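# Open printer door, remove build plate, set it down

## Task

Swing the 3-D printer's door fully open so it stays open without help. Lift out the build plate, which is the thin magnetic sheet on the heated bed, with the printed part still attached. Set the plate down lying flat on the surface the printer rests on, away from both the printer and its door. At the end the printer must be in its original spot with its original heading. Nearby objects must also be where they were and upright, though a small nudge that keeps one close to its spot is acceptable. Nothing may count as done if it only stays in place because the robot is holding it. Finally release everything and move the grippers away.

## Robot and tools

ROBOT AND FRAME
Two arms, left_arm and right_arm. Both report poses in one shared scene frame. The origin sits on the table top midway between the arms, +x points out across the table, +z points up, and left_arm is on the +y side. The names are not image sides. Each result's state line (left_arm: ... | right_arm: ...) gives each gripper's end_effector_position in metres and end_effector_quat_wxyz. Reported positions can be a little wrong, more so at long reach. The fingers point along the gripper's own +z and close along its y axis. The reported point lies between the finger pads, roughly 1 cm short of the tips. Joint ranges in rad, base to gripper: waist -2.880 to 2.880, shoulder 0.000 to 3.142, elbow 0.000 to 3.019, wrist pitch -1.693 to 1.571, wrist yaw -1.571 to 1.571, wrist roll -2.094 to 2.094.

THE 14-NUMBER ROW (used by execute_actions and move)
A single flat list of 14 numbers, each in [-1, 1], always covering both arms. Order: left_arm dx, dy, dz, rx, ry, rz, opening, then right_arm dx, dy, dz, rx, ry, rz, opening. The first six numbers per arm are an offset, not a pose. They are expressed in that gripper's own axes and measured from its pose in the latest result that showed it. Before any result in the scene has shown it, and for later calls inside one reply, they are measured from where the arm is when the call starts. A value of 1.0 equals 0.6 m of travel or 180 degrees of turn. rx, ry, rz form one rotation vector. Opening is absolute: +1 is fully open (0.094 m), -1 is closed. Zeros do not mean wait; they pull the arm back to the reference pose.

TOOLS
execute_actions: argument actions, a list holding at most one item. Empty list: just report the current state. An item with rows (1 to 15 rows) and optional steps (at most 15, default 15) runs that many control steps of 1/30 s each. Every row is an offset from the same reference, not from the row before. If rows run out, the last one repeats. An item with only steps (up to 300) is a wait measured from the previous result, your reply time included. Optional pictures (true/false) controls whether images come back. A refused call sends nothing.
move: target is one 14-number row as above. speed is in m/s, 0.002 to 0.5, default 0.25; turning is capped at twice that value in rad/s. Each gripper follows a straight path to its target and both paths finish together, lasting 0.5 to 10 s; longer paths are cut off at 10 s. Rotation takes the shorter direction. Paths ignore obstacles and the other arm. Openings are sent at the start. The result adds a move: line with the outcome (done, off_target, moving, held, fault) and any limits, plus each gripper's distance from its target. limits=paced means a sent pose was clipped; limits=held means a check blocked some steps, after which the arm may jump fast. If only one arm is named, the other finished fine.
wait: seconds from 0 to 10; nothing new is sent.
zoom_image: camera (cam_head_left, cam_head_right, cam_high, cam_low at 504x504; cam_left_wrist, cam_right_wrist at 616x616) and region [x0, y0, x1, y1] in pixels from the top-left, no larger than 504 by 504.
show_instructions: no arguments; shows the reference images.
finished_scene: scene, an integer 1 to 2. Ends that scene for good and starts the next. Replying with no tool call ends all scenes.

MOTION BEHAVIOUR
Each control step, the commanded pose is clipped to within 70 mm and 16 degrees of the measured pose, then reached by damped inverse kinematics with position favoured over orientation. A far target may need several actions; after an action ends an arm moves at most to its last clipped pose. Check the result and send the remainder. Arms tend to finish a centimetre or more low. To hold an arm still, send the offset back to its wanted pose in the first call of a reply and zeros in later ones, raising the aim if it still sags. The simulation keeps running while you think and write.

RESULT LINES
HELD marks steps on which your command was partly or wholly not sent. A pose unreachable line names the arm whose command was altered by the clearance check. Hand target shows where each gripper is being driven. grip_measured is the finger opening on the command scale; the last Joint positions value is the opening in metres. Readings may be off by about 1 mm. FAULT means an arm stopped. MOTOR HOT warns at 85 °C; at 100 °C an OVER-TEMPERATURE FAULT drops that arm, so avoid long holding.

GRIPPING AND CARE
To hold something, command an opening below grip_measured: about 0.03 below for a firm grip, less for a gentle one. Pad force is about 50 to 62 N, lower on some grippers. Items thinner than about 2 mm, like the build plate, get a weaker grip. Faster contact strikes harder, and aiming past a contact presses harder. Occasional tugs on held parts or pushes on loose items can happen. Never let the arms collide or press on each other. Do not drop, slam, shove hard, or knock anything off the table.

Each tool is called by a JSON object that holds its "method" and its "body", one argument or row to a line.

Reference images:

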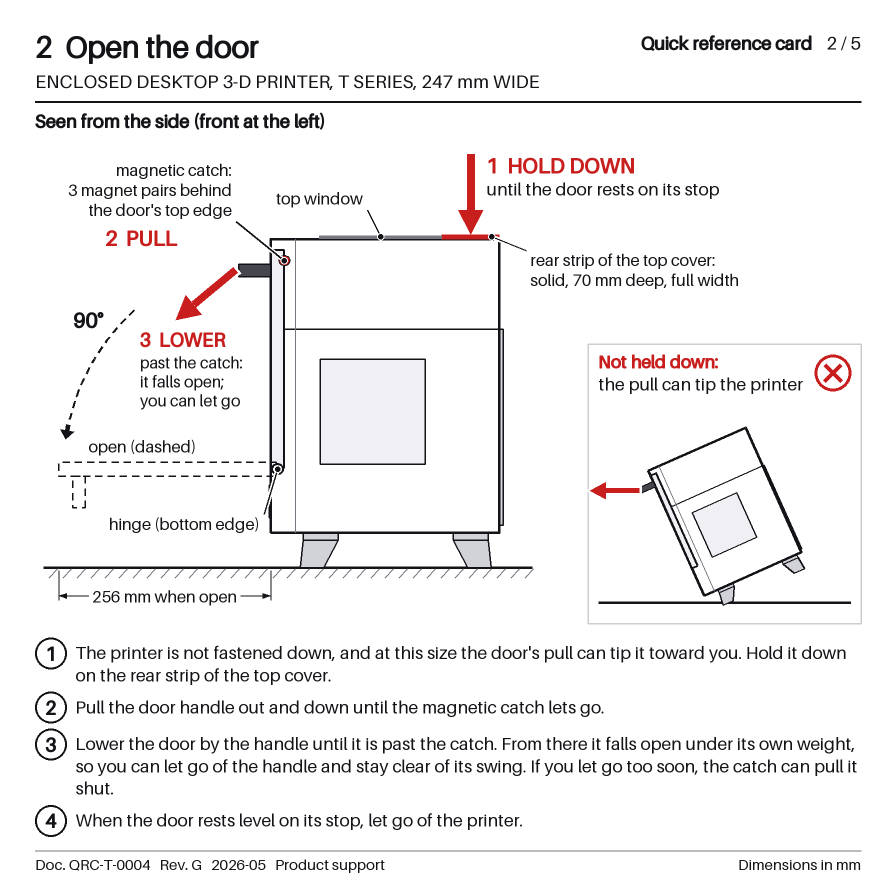

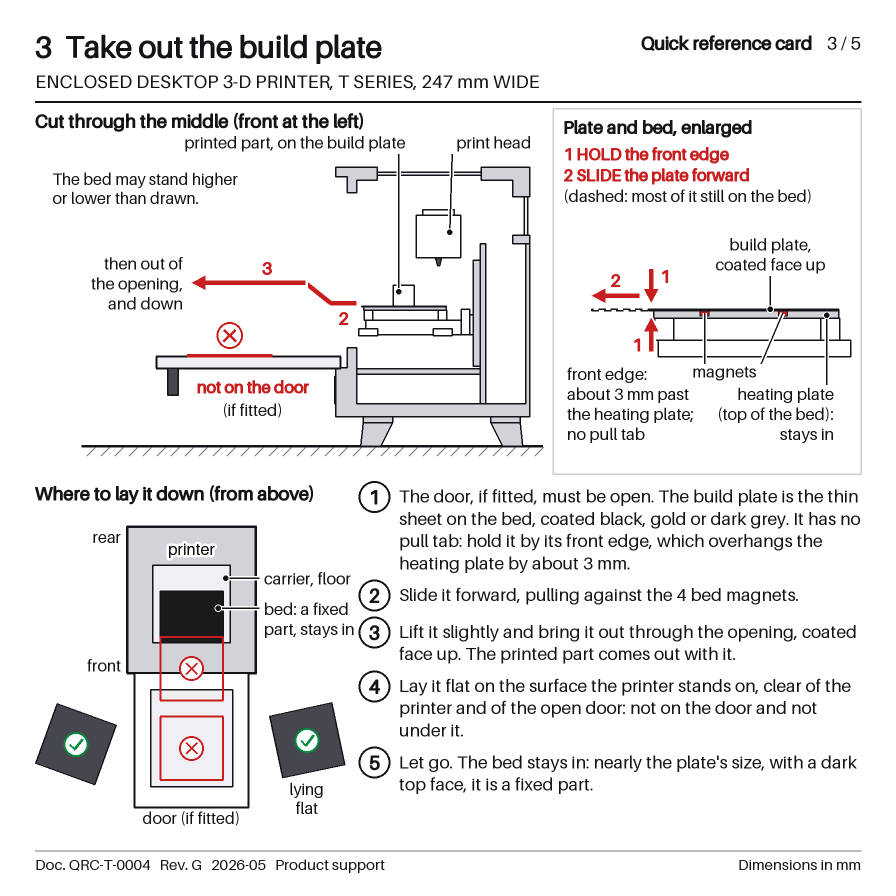

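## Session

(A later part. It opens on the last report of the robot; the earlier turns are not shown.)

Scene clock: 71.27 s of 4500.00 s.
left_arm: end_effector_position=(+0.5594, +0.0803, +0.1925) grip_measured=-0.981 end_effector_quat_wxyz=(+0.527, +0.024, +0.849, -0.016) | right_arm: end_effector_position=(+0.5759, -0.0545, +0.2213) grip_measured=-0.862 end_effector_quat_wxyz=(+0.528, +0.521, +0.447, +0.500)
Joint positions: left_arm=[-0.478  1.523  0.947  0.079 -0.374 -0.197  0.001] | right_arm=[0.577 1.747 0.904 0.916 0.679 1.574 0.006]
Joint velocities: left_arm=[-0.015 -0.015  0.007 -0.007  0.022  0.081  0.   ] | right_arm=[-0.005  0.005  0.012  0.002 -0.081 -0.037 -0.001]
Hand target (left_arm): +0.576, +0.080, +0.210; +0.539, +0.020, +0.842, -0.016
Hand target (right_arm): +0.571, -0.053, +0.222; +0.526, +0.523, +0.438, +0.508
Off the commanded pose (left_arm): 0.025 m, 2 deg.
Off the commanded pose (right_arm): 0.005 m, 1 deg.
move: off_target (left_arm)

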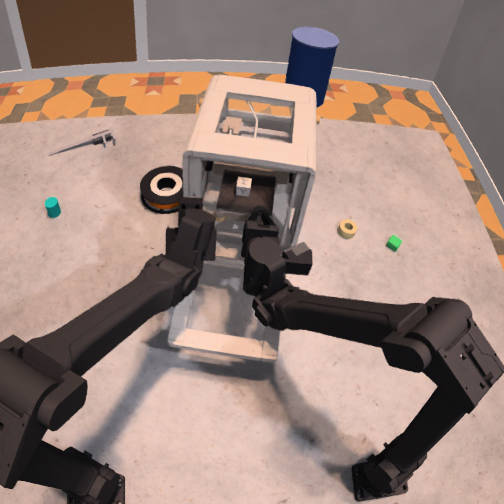

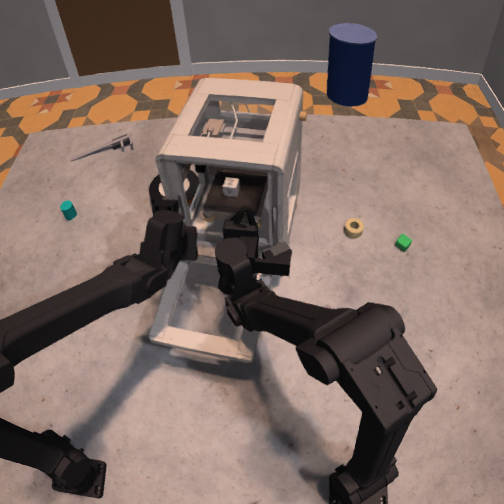

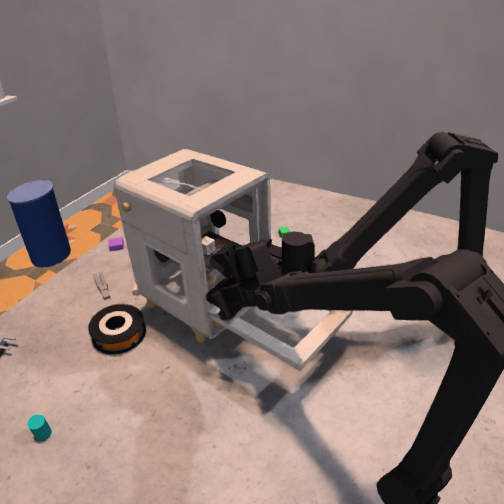

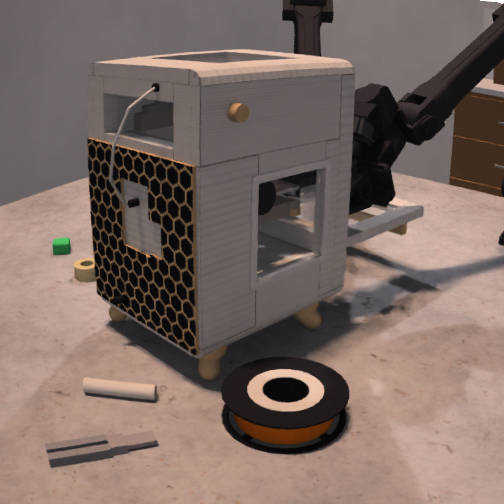

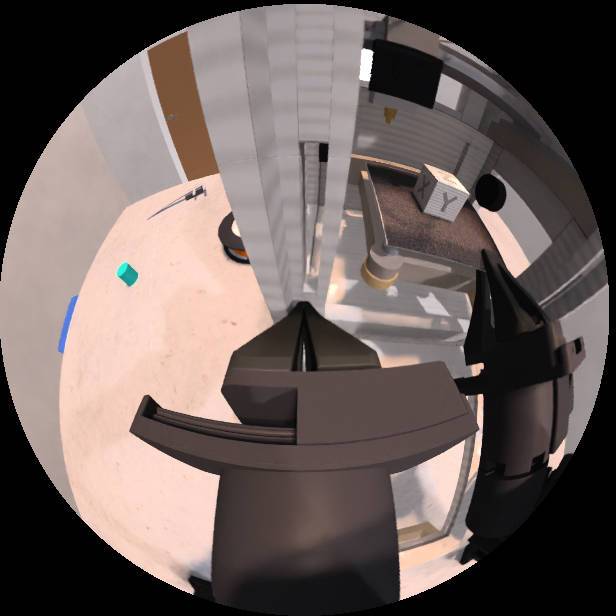

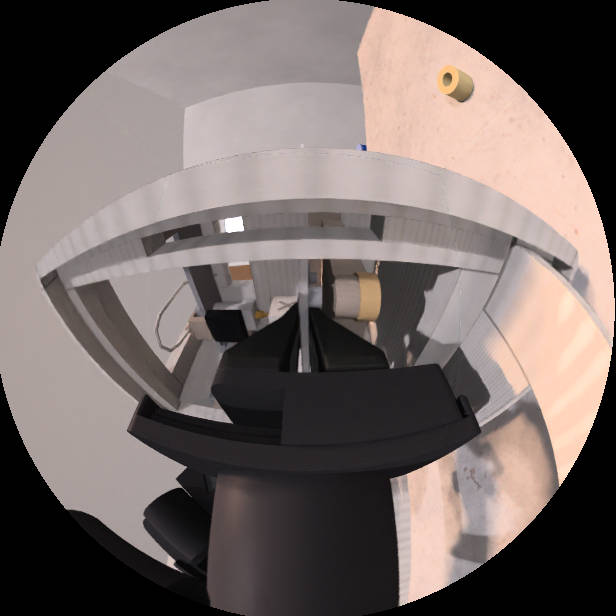

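{"method": "move", "body": {
  "target": [-0.045,0,0.015,0,-0.01,0,-1, 0.0,0.01,-0.012,0,0,0,-0.905],
  "speed": 0.01
}}

{"method": "zoom_image", "body": {
  "camera": "cam_left_wrist",
  "region": [340,150,580,400]
}}

Scene clock: 74.90 s of 4500.00 s.
left_arm: end_effector_position=(+0.5609, +0.0801, +0.1940) grip_measured=-0.981 end_effector_quat_wxyz=(+0.528, +0.028, +0.849, -0.016) | right_arm: end_effector_position=(+0.5759, -0.0545, +0.2208) grip_measured=-0.889 end_effector_quat_wxyz=(+0.530, +0.519, +0.453, +0.494)
Joint positions: left_arm=[-0.476  1.524  0.951  0.079 -0.369 -0.189  0.001] | right_arm=[0.577 1.744 0.904 0.905 0.678 1.563 0.005]
Joint velocities: left_arm=[-0.005 -0.015 -0.002  0.007  0.007 -0.007  0.001] | right_arm=[-0.005  0.005  0.002 -0.002  0.051 -0.022  0.001]
Hand target (left_arm): +0.578, +0.080, +0.213; +0.541, +0.024, +0.841, -0.016
Hand target (right_arm): +0.569, -0.054, +0.227; +0.528, +0.521, +0.447, +0.500
Off the commanded pose (left_arm): 0.026 m, 2 deg.
Off the commanded pose (right_arm): 0.010 m, 1 deg.
move: off_target (left_arm)

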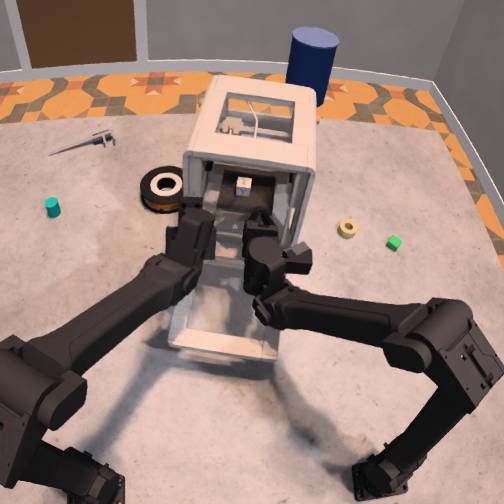

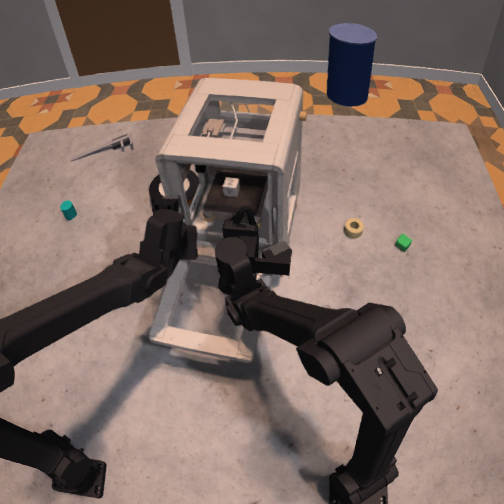

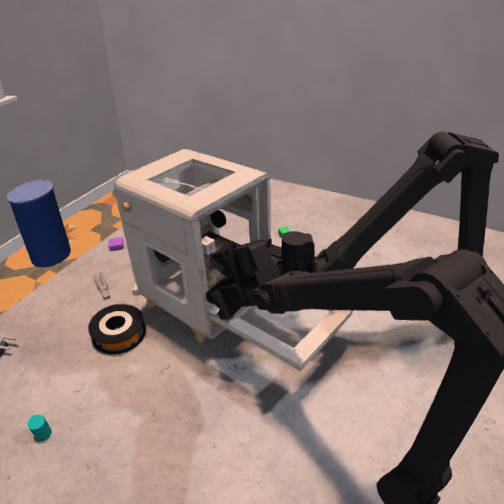

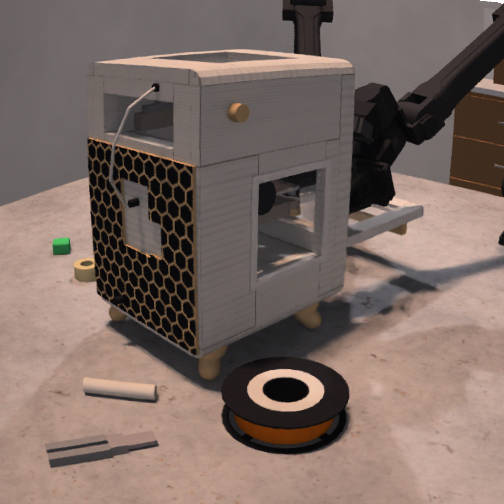

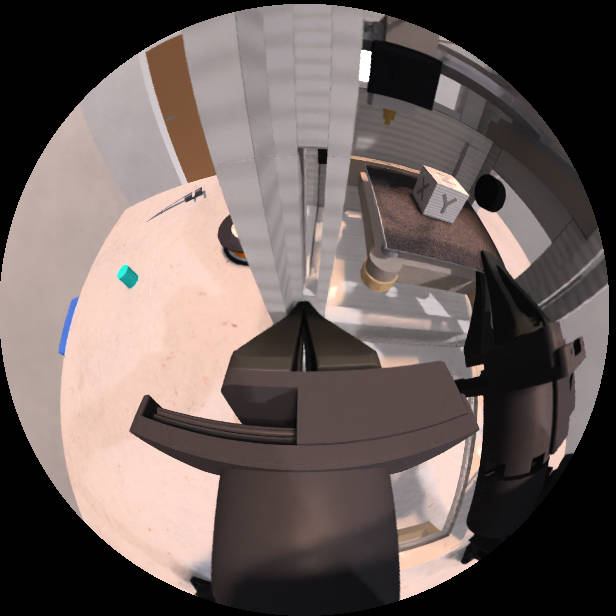

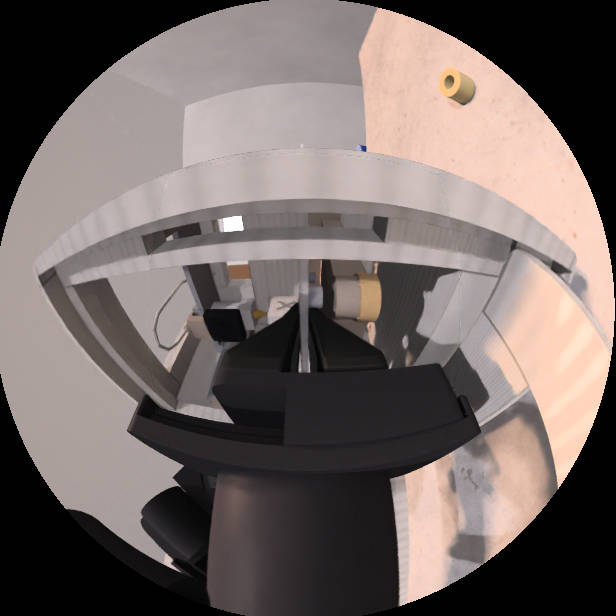

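Region (340, 150, 580, 400) of cam_left_wrist's 616x616 image, scaled by 2.016, with more detail than that image has; it fills the left 484 columns of this view, and the rest is white.

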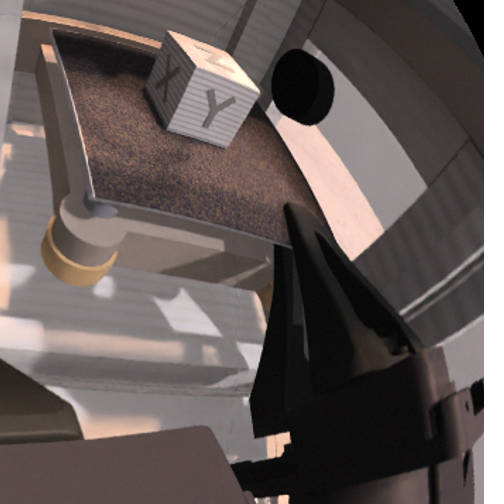

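{"method": "move", "body": {
  "target": [-0.04,0,0.01,0,-0.01,0,-1, 0.0,0.0,-0.013,-0.005,0,0.005,-0.86],
  "speed": 0.01
}}

{"method": "execute_actions", "body": {
  "actions": [
    {"rows":[[-0.03,0,0.01,0,0,0,-1,0,0,0,0,0,0,-0.93]]}
  ],
  "pictures": false
}}

Scene clock: 78.23 s of 4500.00 s.
left_arm: end_effector_position=(+0.5609, +0.0801, +0.1940) grip_measured=-0.981 end_effector_quat_wxyz=(+0.528, +0.030, +0.849, -0.014) | right_arm: end_effector_position=(+0.5736, -0.0552, +0.2208) grip_measured=-0.862 end_effector_quat_wxyz=(+0.531, +0.519, +0.450, +0.497)
Joint positions: left_arm=[-0.476  1.524  0.951  0.079 -0.369 -0.183  0.001] | right_arm=[0.578 1.744 0.897 0.922 0.681 1.563 0.006]
Joint velocities: left_arm=[-0.015 -0.005  0.002 -0.002  0.022  0.095 -0.   ] | right_arm=[-0.005 -0.005  0.007 -0.002 -0.022 -0.051 -0.   ]
Hand target (left_arm): +0.576, +0.080, +0.213; +0.541, +0.027, +0.840, -0.016
Hand target (right_arm): +0.568, -0.054, +0.220; +0.530, +0.519, +0.445, +0.502
Off the commanded pose (left_arm): 0.025 m, 2 deg.
Off the commanded pose (right_arm): 0.006 m, 1 deg.
move: off_target (left_arm)

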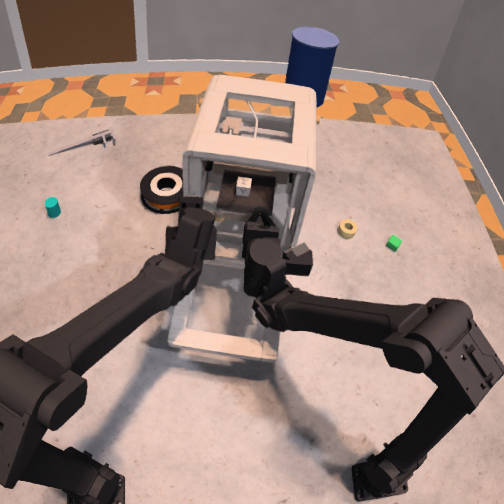

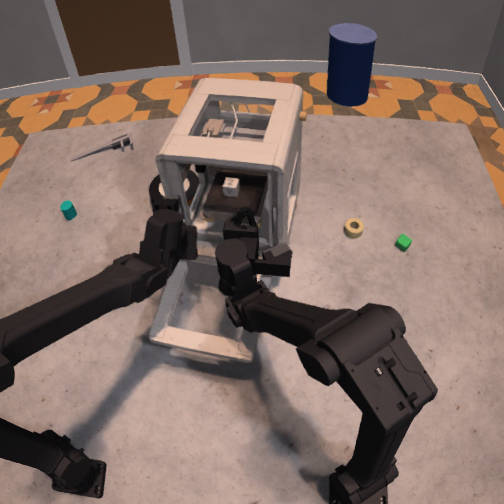

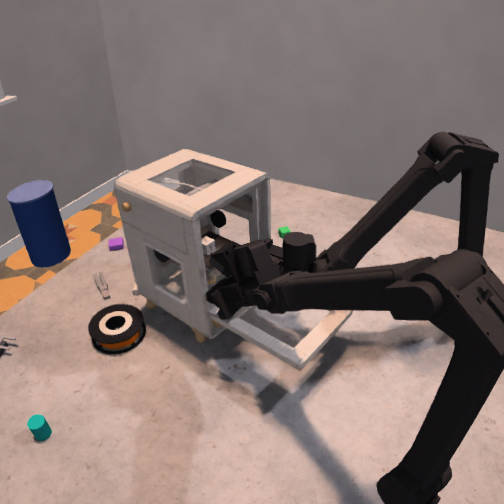

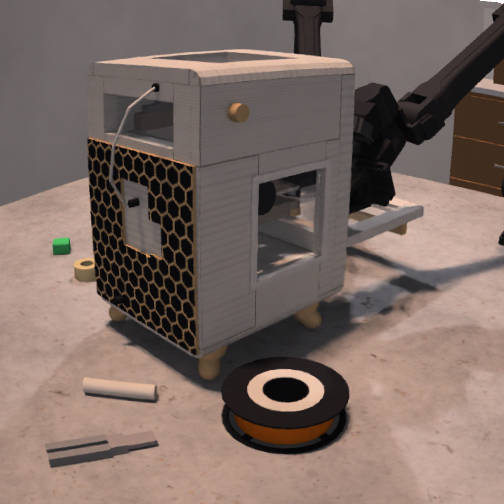

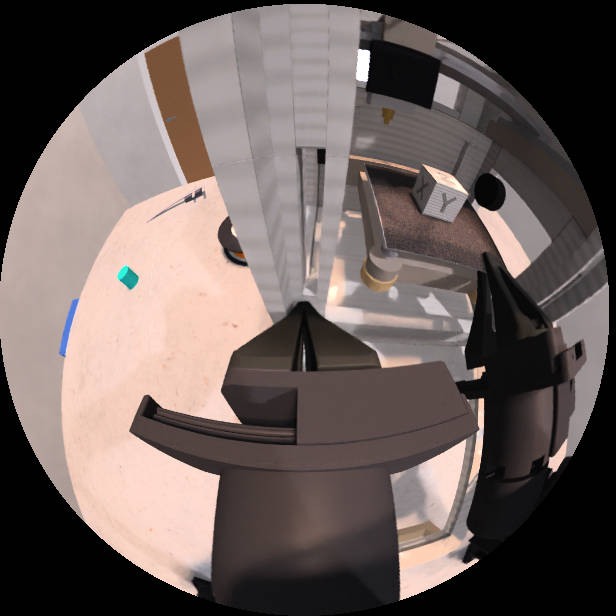

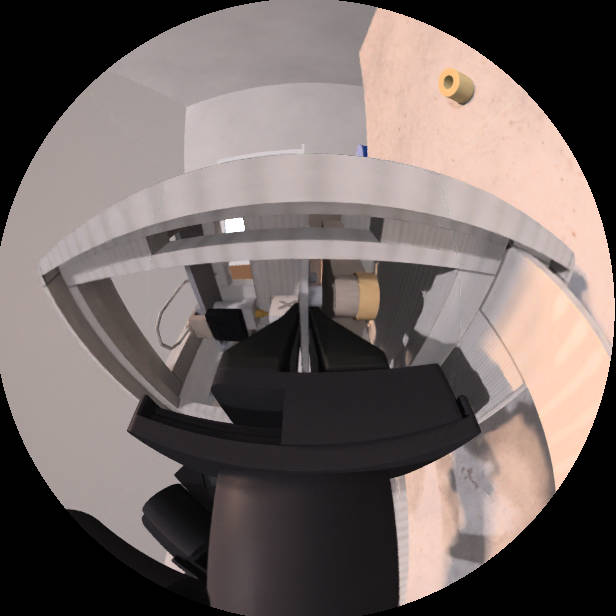

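Scene clock: 78.73 s of 4500.00 s.
left_arm: end_effector_position=(+0.5582, +0.0802, +0.1885) grip_measured=-0.981 end_effector_quat_wxyz=(+0.516, +0.035, +0.855, -0.012) | right_arm: end_effector_position=(+0.5736, -0.0550, +0.2206) grip_measured=-0.897 end_effector_quat_wxyz=(+0.532, +0.517, +0.452, +0.496)
Joint positions: left_arm=[-0.476  1.524  0.953  0.049 -0.362 -0.183  0.001] | right_arm=[0.578 1.744 0.897 0.921 0.679 1.557 0.005]
Joint velocities: left_arm=[ 0.005 -0.005  0.002 -0.002  0.022  0.007  0.001] | right_arm=[-0.015  0.005 -0.002 -0.002  0.022 -0.007  0.001]
Hand target (left_arm): +0.573, +0.080, +0.208; +0.528, +0.030, +0.848, -0.014
Hand target (right_arm): +0.574, -0.055, +0.221; +0.531, +0.519, +0.450, +0.497
Off the commanded pose (left_arm): 0.025 m, 2 deg.
Off the commanded pose (right_arm): 0.000 m, 0 deg.
Steps of this call (steps 1 to 15: all 15 steps of this action). Readings (end_effector_position):
1: left_arm (+0.5605, +0.0798, +0.1931) | right_arm (+0.5736, -0.0551, +0.2208)
2: left_arm (+0.5598, +0.0797, +0.1917) | right_arm (+0.5736, -0.0551, +0.2206)
4: left_arm (+0.5588, +0.0800, +0.1897) | right_arm (+0.5736, -0.0550, +0.2206)
8: left_arm (+0.5582, +0.0802, +0.1886) | right_arm (+0.5736, -0.0550, +0.2206)
15: the state above

{"method": "execute_actions", "body": {
  "actions": [
    {"rows":[[-0.04,0,0.01,0,-0.01,0,-1,0,0,-0.013,0,0,0,-0.86]]}
  ],
  "pictures": false
}}

{"method": "execute_actions", "body": {
  "actions": [
    {"rows":[[-0.04,0,0.01,0,-0.01,0,-1,0,0,-0.01,0,0,0,-0.86]]}
  ],
  "pictures": false
}}

{"method": "execute_actions", "body": {
  "actions": [
    {"rows":[[-0.04,0,0.01,0,-0.01,0,-1,0,0,0,0,0,0,-0.93]]}
  ]
}}

{"method": "zoom_image", "body": {
  "camera": "cam_left_wrist",
  "region": [340,150,580,400]
}}

Scene clock: 79.90 s of 4500.00 s.
left_arm: end_effector_position=(+0.5581, +0.0800, +0.1884) grip_measured=-0.981 end_effector_quat_wxyz=(+0.516, +0.038, +0.855, -0.011) | right_arm: end_effector_position=(+0.5719, -0.0556, +0.2204) grip_measured=-0.863 end_effector_quat_wxyz=(+0.533, +0.518, +0.451, +0.494)
Joint positions: left_arm=[-0.476  1.524  0.953  0.049 -0.36  -0.177  0.001] | right_arm=[0.58  1.741 0.893 0.921 0.685 1.556 0.006]
Joint velocities: left_arm=[-0.015 -0.024  0.012  0.007 -0.037 -0.022 -0.001] | right_arm=[-0.005 -0.005  0.002 -0.007 -0.051 -0.007 -0.001]
Hand target (left_arm): +0.574, +0.079, +0.207; +0.530, +0.035, +0.847, -0.012
Hand target (right_arm): +0.566, -0.054, +0.220; +0.532, +0.517, +0.452, +0.496
Off the commanded pose (left_arm): 0.025 m, 2 deg.
Off the commanded pose (right_arm): 0.006 m, 0 deg.
Steps of this call (steps 1 to 20: nothing new was sent; steps 21 to 35: all 15 steps of this action). Readings (end_effector_position):
21: left_arm (+0.5581, +0.0802, +0.1884) | right_arm (+0.5735, -0.0550, +0.2206)
22: left_arm (+0.5581, +0.0801, +0.1884) | right_arm (+0.5735, -0.0551, +0.2206)
24: left_arm (+0.5581, +0.0801, +0.1884) | right_arm (+0.5730, -0.0552, +0.2203)
28: left_arm (+0.5581, +0.0800, +0.1884) | right_arm (+0.5719, -0.0556, +0.2204)
35: the state above

Scene clock: 80.40 s of 4500.00 s.
left_arm: end_effector_position=(+0.5581, +0.0797, +0.1884) grip_measured=-0.981 end_effector_quat_wxyz=(+0.516, +0.041, +0.855, -0.010) | right_arm: end_effector_position=(+0.5717, -0.0555, +0.2204) grip_measured=-0.863 end_effector_quat_wxyz=(+0.533, +0.518, +0.451, +0.494)
Joint positions: left_arm=[-0.476  1.524  0.953  0.049 -0.359 -0.171  0.001] | right_arm=[0.581 1.741 0.893 0.921 0.687 1.556 0.006]
Joint velocities: left_arm=[-0.015 -0.005  0.012 -0.007  0.022  0.066  0.001] | right_arm=[-0.005 -0.015 -0.007  0.012  0.037  0.037  0.001]
Hand target (left_arm): +0.574, +0.079, +0.207; +0.530, +0.038, +0.847, -0.011
Hand target (right_arm): +0.566, -0.055, +0.220; +0.532, +0.518, +0.452, +0.494
Off the commanded pose (left_arm): 0.025 m, 2 deg.
Off the commanded pose (right_arm): 0.006 m, 0 deg.
Steps of this call (steps 1 to 15: all 15 steps of this action). Readings (end_effector_position):
1: left_arm (+0.5581, +0.0799, +0.1884) | right_arm (+0.5718, -0.0554, +0.2204)
2: left_arm (+0.5581, +0.0798, +0.1884) | right_arm (+0.5718, -0.0556, +0.2204)
4: left_arm (+0.5581, +0.0798, +0.1884) | right_arm (+0.5717, -0.0555, +0.2204)
8: left_arm (+0.5581, +0.0797, +0.1884) | right_arm (+0.5717, -0.0555, +0.2204)
15: the state above

Scene clock: 80.90 s of 4500.00 s.
left_arm: end_effector_position=(+0.5580, +0.0795, +0.1883) grip_measured=-0.981 end_effector_quat_wxyz=(+0.516, +0.044, +0.855, -0.009) | right_arm: end_effector_position=(+0.5717, -0.0554, +0.2204) grip_measured=-0.898 end_effector_quat_wxyz=(+0.533, +0.518, +0.452, +0.494)
Joint positions: left_arm=[-0.476  1.524  0.953  0.049 -0.358 -0.165  0.001] | right_arm=[0.581 1.741 0.893 0.921 0.686 1.554 0.005]
Joint velocities: left_arm=[-0.005 -0.005  0.007  0.002  0.037  0.007  0.   ] | right_arm=[ 0.005 -0.005 -0.017 -0.002  0.051  0.007 -0.001]
Hand target (left_arm): +0.573, +0.079, +0.207; +0.530, +0.041, +0.847, -0.010
Hand target (right_arm): +0.572, -0.055, +0.220; +0.533, +0.518, +0.451, +0.494
Off the commanded pose (left_arm): 0.025 m, 2 deg.
Off the commanded pose (right_arm): 0.000 m, 0 deg.
Steps of this call (steps 1 to 15: all 15 steps of this action). Readings (end_effector_position):
1: left_arm (+0.5581, +0.0797, +0.1884) | right_arm (+0.5717, -0.0555, +0.2204)
2: left_arm (+0.5581, +0.0796, +0.1883) | right_arm (+0.5717, -0.0554, +0.2204)
4: left_arm (+0.5580, +0.0795, +0.1883) | right_arm (+0.5717, -0.0554, +0.2204)
8: left_arm (+0.5580, +0.0795, +0.1883) | right_arm (+0.5717, -0.0554, +0.2204)
15: the state above

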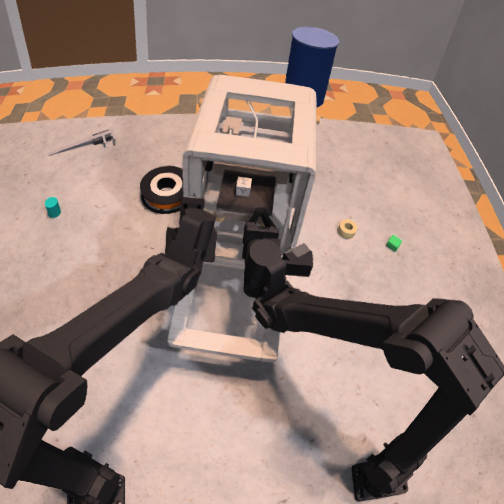

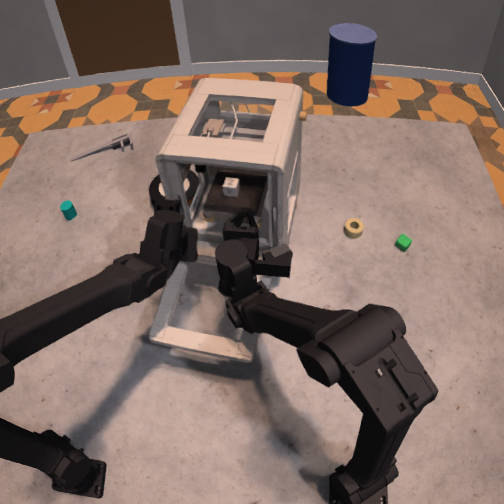

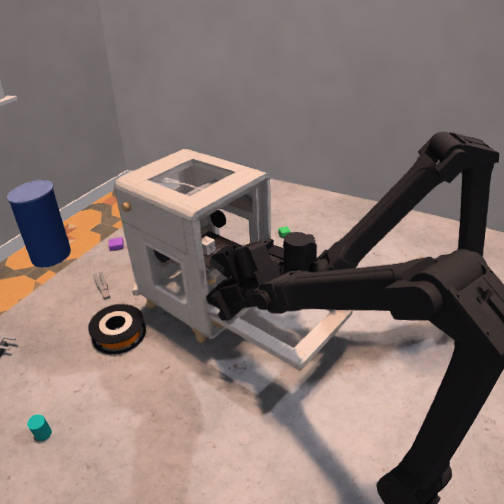

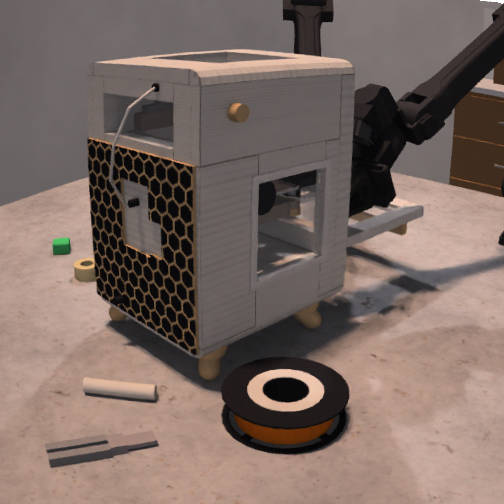

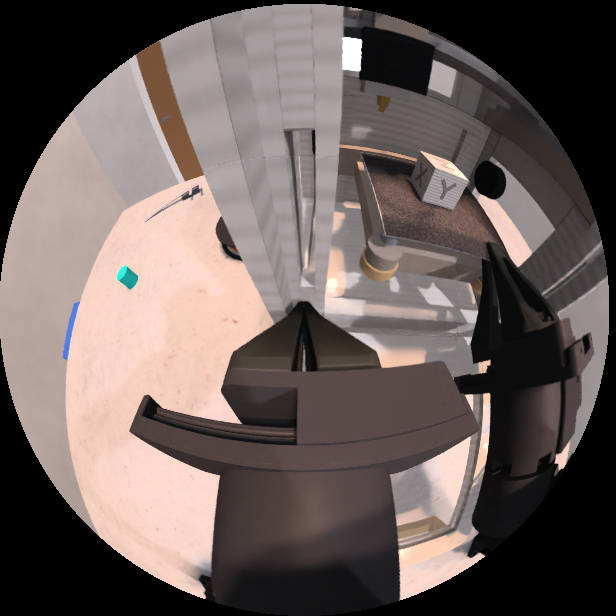

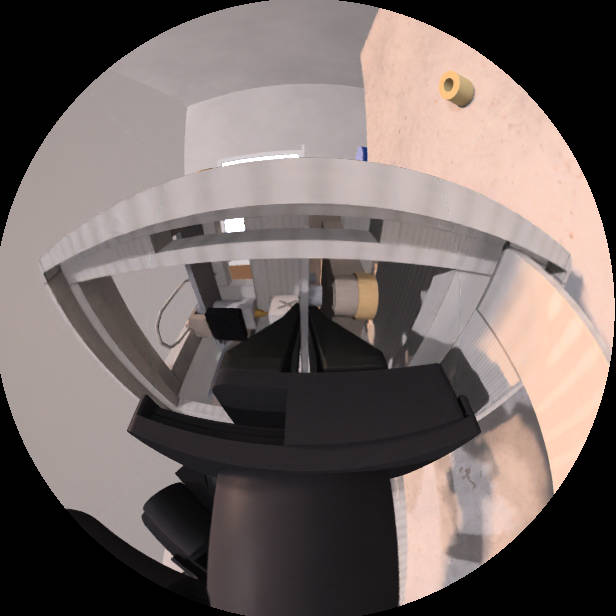

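Region (340, 150, 580, 400) of cam_left_wrist's 616x616 image, scaled by 2.016, with more detail than that image has; it fills the left 484 columns of this view, and the rest is white.

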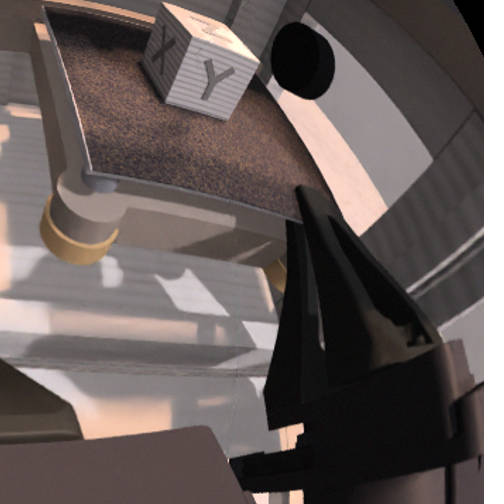

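Plate may be coming along. Larger step.

{"method": "execute_actions", "body": {
  "actions": [
    {"rows":[[-0.04,0,0.01,0,-0.01,0,-1,0,0,-0.016,0,0,0,-0.86]]}
  ],
  "pictures": false
}}

{"method": "execute_actions", "body": {
  "actions": [
    {"rows":[[-0.04,0,0.01,0,-0.01,0,-1,0,0,0,0,0,0,-0.93]]}
  ],
  "pictures": false
}}

Scene clock: 81.87 s of 4500.00 s.
left_arm: end_effector_position=(+0.5580, +0.0793, +0.1883) grip_measured=-0.981 end_effector_quat_wxyz=(+0.516, +0.047, +0.855, -0.008) | right_arm: end_effector_position=(+0.5679, -0.0565, +0.2202) grip_measured=-0.863 end_effector_quat_wxyz=(+0.534, +0.519, +0.451, +0.492)
Joint positions: left_arm=[-0.476  1.524  0.953  0.049 -0.356 -0.16   0.001] | right_arm=[0.585 1.734 0.883 0.921 0.695 1.554 0.006]
Joint velocities: left_arm=[-0.005  0.005  0.007  0.002 -0.007  0.037  0.   ] | right_arm=[-0.005 -0.015  0.002  0.002 -0.066 -0.022 -0.   ]
Hand target (left_arm): +0.573, +0.078, +0.207; +0.530, +0.044, +0.847, -0.010
Hand target (right_arm): +0.562, -0.055, +0.220; +0.533, +0.518, +0.452, +0.494
Off the commanded pose (left_arm): 0.025 m, 2 deg.
Off the commanded pose (right_arm): 0.006 m, 0 deg.
Steps of this call (steps 1 to 14: nothing new was sent; steps 15 to 29: all 15 steps of this action). Readings (end_effector_position):
15: left_arm (+0.5580, +0.0794, +0.1883) | right_arm (+0.5715, -0.0557, +0.2203)
16: left_arm (+0.5580, +0.0793, +0.1883) | right_arm (+0.5713, -0.0558, +0.2203)
18: left_arm (+0.5580, +0.0793, +0.1883) | right_arm (+0.5699, -0.0560, +0.2202)
22: left_arm (+0.5580, +0.0793, +0.1883) | right_arm (+0.5680, -0.0564, +0.2202)
29: the state above

Scene clock: 82.37 s of 4500.00 s.
left_arm: end_effector_position=(+0.5580, +0.0790, +0.1882) grip_measured=-0.981 end_effector_quat_wxyz=(+0.516, +0.049, +0.855, -0.008) | right_arm: end_effector_position=(+0.5679, -0.0565, +0.2202) grip_measured=-0.901 end_effector_quat_wxyz=(+0.534, +0.519, +0.451, +0.492)
Joint positions: left_arm=[-0.476  1.524  0.953  0.049 -0.355 -0.154  0.001] | right_arm=[0.585 1.734 0.883 0.921 0.695 1.554 0.005]
Joint velocities: left_arm=[-0.005 -0.015 -0.012 -0.007 -0.022  0.037  0.   ] | right_arm=[-0.005 -0.005  0.012 -0.002  0.022 -0.081  0.   ]
Hand target (left_arm): +0.573, +0.078, +0.207; +0.530, +0.046, +0.847, -0.009
Hand target (right_arm): +0.568, -0.056, +0.220; +0.534, +0.519, +0.451, +0.492
Off the commanded pose (left_arm): 0.025 m, 2 deg.
Off the commanded pose (right_arm): 0.000 m, 0 deg.
Steps of this call (steps 1 to 15: all 15 steps of this action). Readings (end_effector_position):
1: left_arm (+0.5580, +0.0792, +0.1883) | right_arm (+0.5679, -0.0565, +0.2202)
2: left_arm (+0.5580, +0.0791, +0.1883) | right_arm (+0.5679, -0.0565, +0.2202)
4: left_arm (+0.5580, +0.0790, +0.1882) | right_arm (+0.5679, -0.0565, +0.2202)
8: left_arm (+0.5580, +0.0790, +0.1882) | right_arm (+0.5679, -0.0565, +0.2202)
15: the state above

{"method": "execute_actions", "body": {
  "actions": [
    {"rows":[[-0.04,0,0.01,0,-0.01,0,-1,0,0,-0.016,0,0,0,-0.86]]}
  ],
  "pictures": false
}}

{"method": "execute_actions", "body": {
  "actions": [
    {"rows":[[-0.04,0,0.01,0,-0.01,0,-1,0,0,0,0,0,0,-0.93]]}
  ]
}}

{"method": "zoom_image", "body": {
  "camera": "cam_left_wrist",
  "region": [340,130,580,380]
}}

Scene clock: 83.47 s of 4500.00 s.
left_arm: end_effector_position=(+0.5579, +0.0788, +0.1882) grip_measured=-0.981 end_effector_quat_wxyz=(+0.516, +0.052, +0.855, -0.007) | right_arm: end_effector_position=(+0.5642, -0.0575, +0.2200) grip_measured=-0.863 end_effector_quat_wxyz=(+0.535, +0.521, +0.451, +0.490)
Joint positions: left_arm=[-0.476  1.524  0.953  0.049 -0.353 -0.149  0.001] | right_arm=[0.589 1.727 0.874 0.921 0.703 1.554 0.006]
Joint velocities: left_arm=[ 0.005 -0.015  0.007 -0.007 -0.007  0.022 -0.   ] | right_arm=[-0.005 -0.005 -0.007 -0.017  0.007 -0.081 -0.001]
Hand target (left_arm): +0.573, +0.077, +0.207; +0.529, +0.049, +0.847, -0.008
Hand target (right_arm): +0.558, -0.056, +0.220; +0.534, +0.519, +0.451, +0.492
Off the commanded pose (left_arm): 0.025 m, 2 deg.
Off the commanded pose (right_arm): 0.006 m, 0 deg.
Steps of this call (steps 1 to 18: nothing new was sent; steps 19 to 33: all 15 steps of this action). Readings (end_effector_position):
19: left_arm (+0.5579, +0.0790, +0.1882) | right_arm (+0.5678, -0.0568, +0.2201)
20: left_arm (+0.5579, +0.0788, +0.1882) | right_arm (+0.5674, -0.0568, +0.2201)
22: left_arm (+0.5579, +0.0788, +0.1882) | right_arm (+0.5659, -0.0570, +0.2200)
26: left_arm (+0.5579, +0.0788, +0.1882) | right_arm (+0.5642, -0.0575, +0.2200)
33: the state above

Scene clock: 83.97 s of 4500.00 s.
left_arm: end_effector_position=(+0.5579, +0.0786, +0.1882) grip_measured=-0.981 end_effector_quat_wxyz=(+0.516, +0.054, +0.855, -0.006) | right_arm: end_effector_position=(+0.5642, -0.0575, +0.2200) grip_measured=-0.905 end_effector_quat_wxyz=(+0.535, +0.521, +0.451, +0.490)
Joint positions: left_arm=[-0.476  1.524  0.953  0.049 -0.352 -0.144  0.001] | right_arm=[0.589 1.727 0.874 0.921 0.703 1.554 0.004]
Joint velocities: left_arm=[ 0.005 -0.005  0.002  0.002  0.037 -0.037  0.001] | right_arm=[ 0.005 -0.005 -0.002  0.002 -0.022  0.037  0.001]
Hand target (left_arm): +0.573, +0.077, +0.207; +0.529, +0.052, +0.847, -0.007
Hand target (right_arm): +0.564, -0.058, +0.220; +0.535, +0.521, +0.451, +0.489
Off the commanded pose (left_arm): 0.025 m, 2 deg.
Off the commanded pose (right_arm): 0.000 m, 0 deg.
Steps of this call (steps 1 to 15: all 15 steps of this action). Readings (end_effector_position):
1: left_arm (+0.5579, +0.0787, +0.1882) | right_arm (+0.5642, -0.0575, +0.2200)
2: left_arm (+0.5579, +0.0786, +0.1882) | right_arm (+0.5642, -0.0575, +0.2200)
4: left_arm (+0.5579, +0.0786, +0.1882) | right_arm (+0.5642, -0.0575, +0.2200)
8: left_arm (+0.5579, +0.0786, +0.1882) | right_arm (+0.5642, -0.0575, +0.2200)
15: the state above

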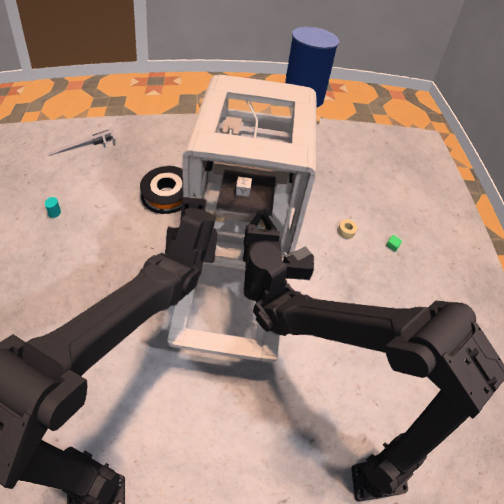

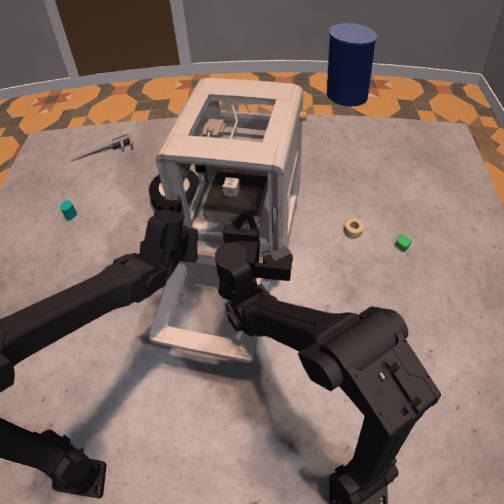

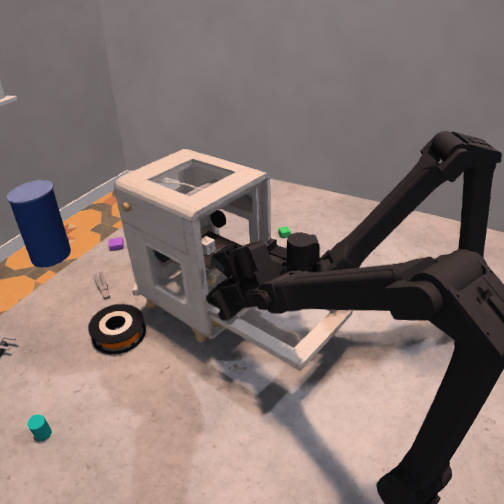

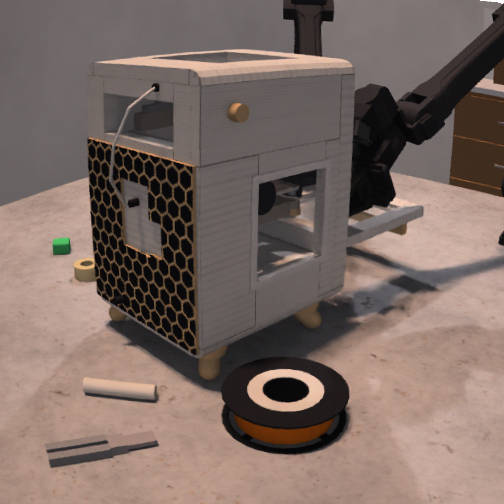

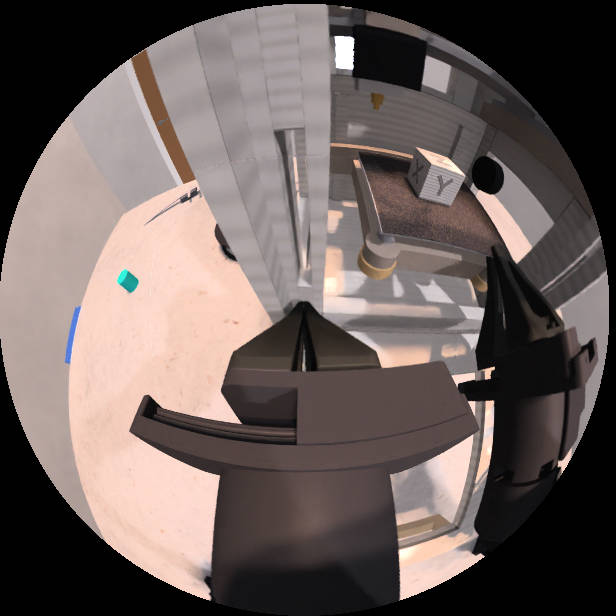

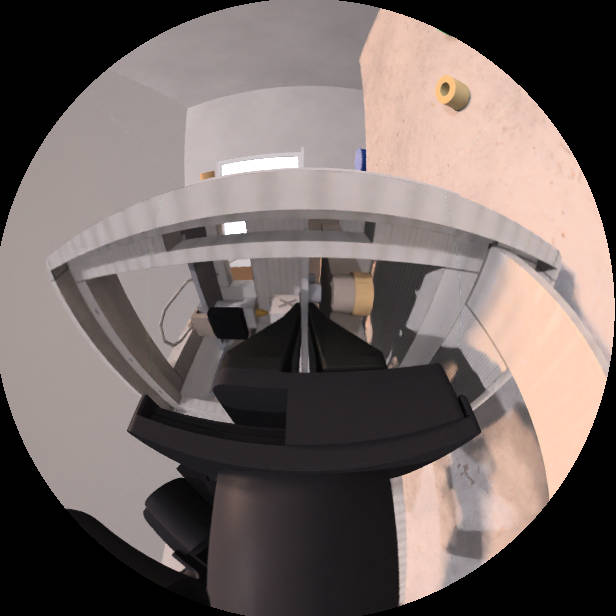

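Region (340, 130, 580, 380) of cam_left_wrist's 616x616 image, scaled by 2.016, with more detail than that image has; it fills the left 484 columns of this view, and the rest is white.

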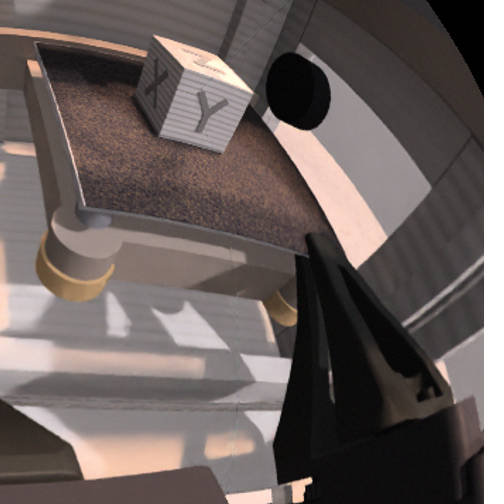

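Close; smaller step (~2 mm).

{"method": "execute_actions", "body": {
  "actions": [
    {"rows":[[-0.04,0,0.01,0,-0.01,0,-1,0,0,-0.0125,0,0,0,-0.86]]}
  ],
  "pictures": false
}}

{"method": "execute_actions", "body": {
  "actions": [
    {"rows":[[-0.04,0,0.01,0,-0.01,0,-1,0,0,0,0,0,0,-0.93]]}
  ],
  "pictures": false
}}

Scene clock: 84.97 s of 4500.00 s.
left_arm: end_effector_position=(+0.5578, +0.0783, +0.1881) grip_measured=-0.981 end_effector_quat_wxyz=(+0.516, +0.057, +0.855, -0.005) | right_arm: end_effector_position=(+0.5626, -0.0580, +0.2200) grip_measured=-0.863 end_effector_quat_wxyz=(+0.535, +0.521, +0.450, +0.488)
Joint positions: left_arm=[-0.476  1.524  0.953  0.049 -0.35  -0.139  0.001] | right_arm=[0.591 1.724 0.871 0.921 0.708 1.554 0.006]
Joint velocities: left_arm=[-0.005  0.005 -0.002 -0.007  0.022 -0.037  0.   ] | right_arm=[ 0.005 -0.015  0.002 -0.002 -0.066 -0.051  0.   ]
Hand target (left_arm): +0.573, +0.077, +0.207; +0.529, +0.054, +0.847, -0.007
Hand target (right_arm): +0.557, -0.057, +0.220; +0.535, +0.521, +0.451, +0.490
Off the commanded pose (left_arm): 0.025 m, 2 deg.
Off the commanded pose (right_arm): 0.006 m, 0 deg.
Steps of this call (steps 1 to 15: nothing new was sent; steps 16 to 30: all 15 steps of this action). Readings (end_effector_position):
16: left_arm (+0.5579, +0.0785, +0.1881) | right_arm (+0.5642, -0.0577, +0.2200)
17: left_arm (+0.5578, +0.0784, +0.1881) | right_arm (+0.5640, -0.0578, +0.2200)
19: left_arm (+0.5578, +0.0783, +0.1881) | right_arm (+0.5633, -0.0578, +0.2199)
23: left_arm (+0.5578, +0.0783, +0.1881) | right_arm (+0.5626, -0.0580, +0.2200)
30: the state above

Scene clock: 85.47 s of 4500.00 s.
left_arm: end_effector_position=(+0.5578, +0.0781, +0.1881) grip_measured=-0.981 end_effector_quat_wxyz=(+0.516, +0.059, +0.855, -0.005) | right_arm: end_effector_position=(+0.5626, -0.0580, +0.2200) grip_measured=-0.907 end_effector_quat_wxyz=(+0.535, +0.521, +0.450, +0.488)
Joint positions: left_arm=[-0.476  1.524  0.953  0.049 -0.349 -0.135  0.001] | right_arm=[0.591 1.724 0.871 0.921 0.708 1.554 0.004]
Joint velocities: left_arm=[-0.005 -0.005 -0.012  0.002 -0.022  0.007 -0.001] | right_arm=[-0.015 -0.005 -0.012 -0.002 -0.037 -0.022 -0.   ]
Hand target (left_arm): +0.573, +0.076, +0.207; +0.529, +0.056, +0.847, -0.006
Hand target (right_arm): +0.563, -0.058, +0.220; +0.536, +0.521, +0.450, +0.488
Off the commanded pose (left_arm): 0.025 m, 2 deg.
Off the commanded pose (right_arm): 0.000 m, 0 deg.
Steps of this call (steps 1 to 15: all 15 steps of this action). Readings (end_effector_position):
1: left_arm (+0.5578, +0.0783, +0.1881) | right_arm (+0.5626, -0.0580, +0.2200)
2: left_arm (+0.5578, +0.0782, +0.1881) | right_arm (+0.5626, -0.0580, +0.2200)
4: left_arm (+0.5578, +0.0781, +0.1881) | right_arm (+0.5626, -0.0580, +0.2200)
8: left_arm (+0.5578, +0.0781, +0.1881) | right_arm (+0.5626, -0.0580, +0.2200)
15: the state above

{"method": "execute_actions", "body": {
  "actions": [
    {"rows":[[-0.04,0,0.01,0,-0.01,0,-1,0,0,-0.0125,0,0,0,-0.86]]}
  ],
  "pictures": false
}}

{"method": "execute_actions", "body": {
  "actions": [
    {"rows":[[-0.04,0,0.01,0,-0.01,0,-1,0,0,0,0,0,0,-0.93]]}
  ],
  "pictures": false
}}

Scene clock: 86.50 s of 4500.00 s.
left_arm: end_effector_position=(+0.5578, +0.0779, +0.1880) grip_measured=-0.981 end_effector_quat_wxyz=(+0.515, +0.061, +0.855, -0.004) | right_arm: end_effector_position=(+0.5611, -0.0585, +0.2199) grip_measured=-0.863 end_effector_quat_wxyz=(+0.536, +0.522, +0.450, +0.487)
Joint positions: left_arm=[-0.476  1.524  0.953  0.049 -0.348 -0.13   0.001] | right_arm=[0.593 1.722 0.867 0.921 0.714 1.554 0.006]
Joint velocities: left_arm=[-0.005 -0.005  0.002 -0.002 -0.007  0.037  0.   ] | right_arm=[ 0.015  0.005  0.002 -0.007 -0.081 -0.051  0.001]
Hand target (left_arm): +0.573, +0.076, +0.206; +0.529, +0.059, +0.847, -0.006
Hand target (right_arm): +0.555, -0.057, +0.220; +0.535, +0.522, +0.450, +0.488
Off the commanded pose (left_arm): 0.025 m, 2 deg.
Off the commanded pose (right_arm): 0.006 m, 0 deg.
Steps of this call (steps 1 to 16: nothing new was sent; steps 17 to 31: all 15 steps of this action). Readings (end_effector_position):
17: left_arm (+0.5578, +0.0780, +0.1881) | right_arm (+0.5626, -0.0582, +0.2199)
18: left_arm (+0.5578, +0.0779, +0.1880) | right_arm (+0.5624, -0.0580, +0.2202)
20: left_arm (+0.5578, +0.0779, +0.1880) | right_arm (+0.5617, -0.0583, +0.2197)
24: left_arm (+0.5578, +0.0779, +0.1880) | right_arm (+0.5611, -0.0585, +0.2199)
31: the state above

Scene clock: 87.00 s of 4500.00 s.
left_arm: end_effector_position=(+0.5577, +0.0777, +0.1880) grip_measured=-0.981 end_effector_quat_wxyz=(+0.515, +0.064, +0.855, -0.003) | right_arm: end_effector_position=(+0.5611, -0.0584, +0.2199) grip_measured=-0.911 end_effector_quat_wxyz=(+0.536, +0.522, +0.450, +0.487)
Joint positions: left_arm=[-0.476  1.524  0.953  0.049 -0.347 -0.125  0.001] | right_arm=[0.593 1.722 0.867 0.921 0.713 1.554 0.004]
Joint velocities: left_arm=[-0.005 -0.005  0.002  0.002 -0.007 -0.022 -0.   ] | right_arm=[ 0.005  0.005  0.012 -0.012  0.022  0.037 -0.001]
Hand target (left_arm): +0.573, +0.076, +0.206; +0.529, +0.061, +0.846, -0.005
Hand target (right_arm): +0.561, -0.058, +0.220; +0.536, +0.522, +0.450, +0.487
Off the commanded pose (left_arm): 0.025 m, 2 deg.
Off the commanded pose (right_arm): 0.000 m, 0 deg.
Steps of this call (steps 1 to 15: all 15 steps of this action). Readings (end_effector_position):
1: left_arm (+0.5578, +0.0778, +0.1880) | right_arm (+0.5611, -0.0585, +0.2199)
2: left_arm (+0.5577, +0.0778, +0.1880) | right_arm (+0.5611, -0.0584, +0.2199)
4: left_arm (+0.5577, +0.0777, +0.1880) | right_arm (+0.5611, -0.0584, +0.2199)
8: left_arm (+0.5577, +0.0777, +0.1880) | right_arm (+0.5611, -0.0584, +0.2199)
15: the state above


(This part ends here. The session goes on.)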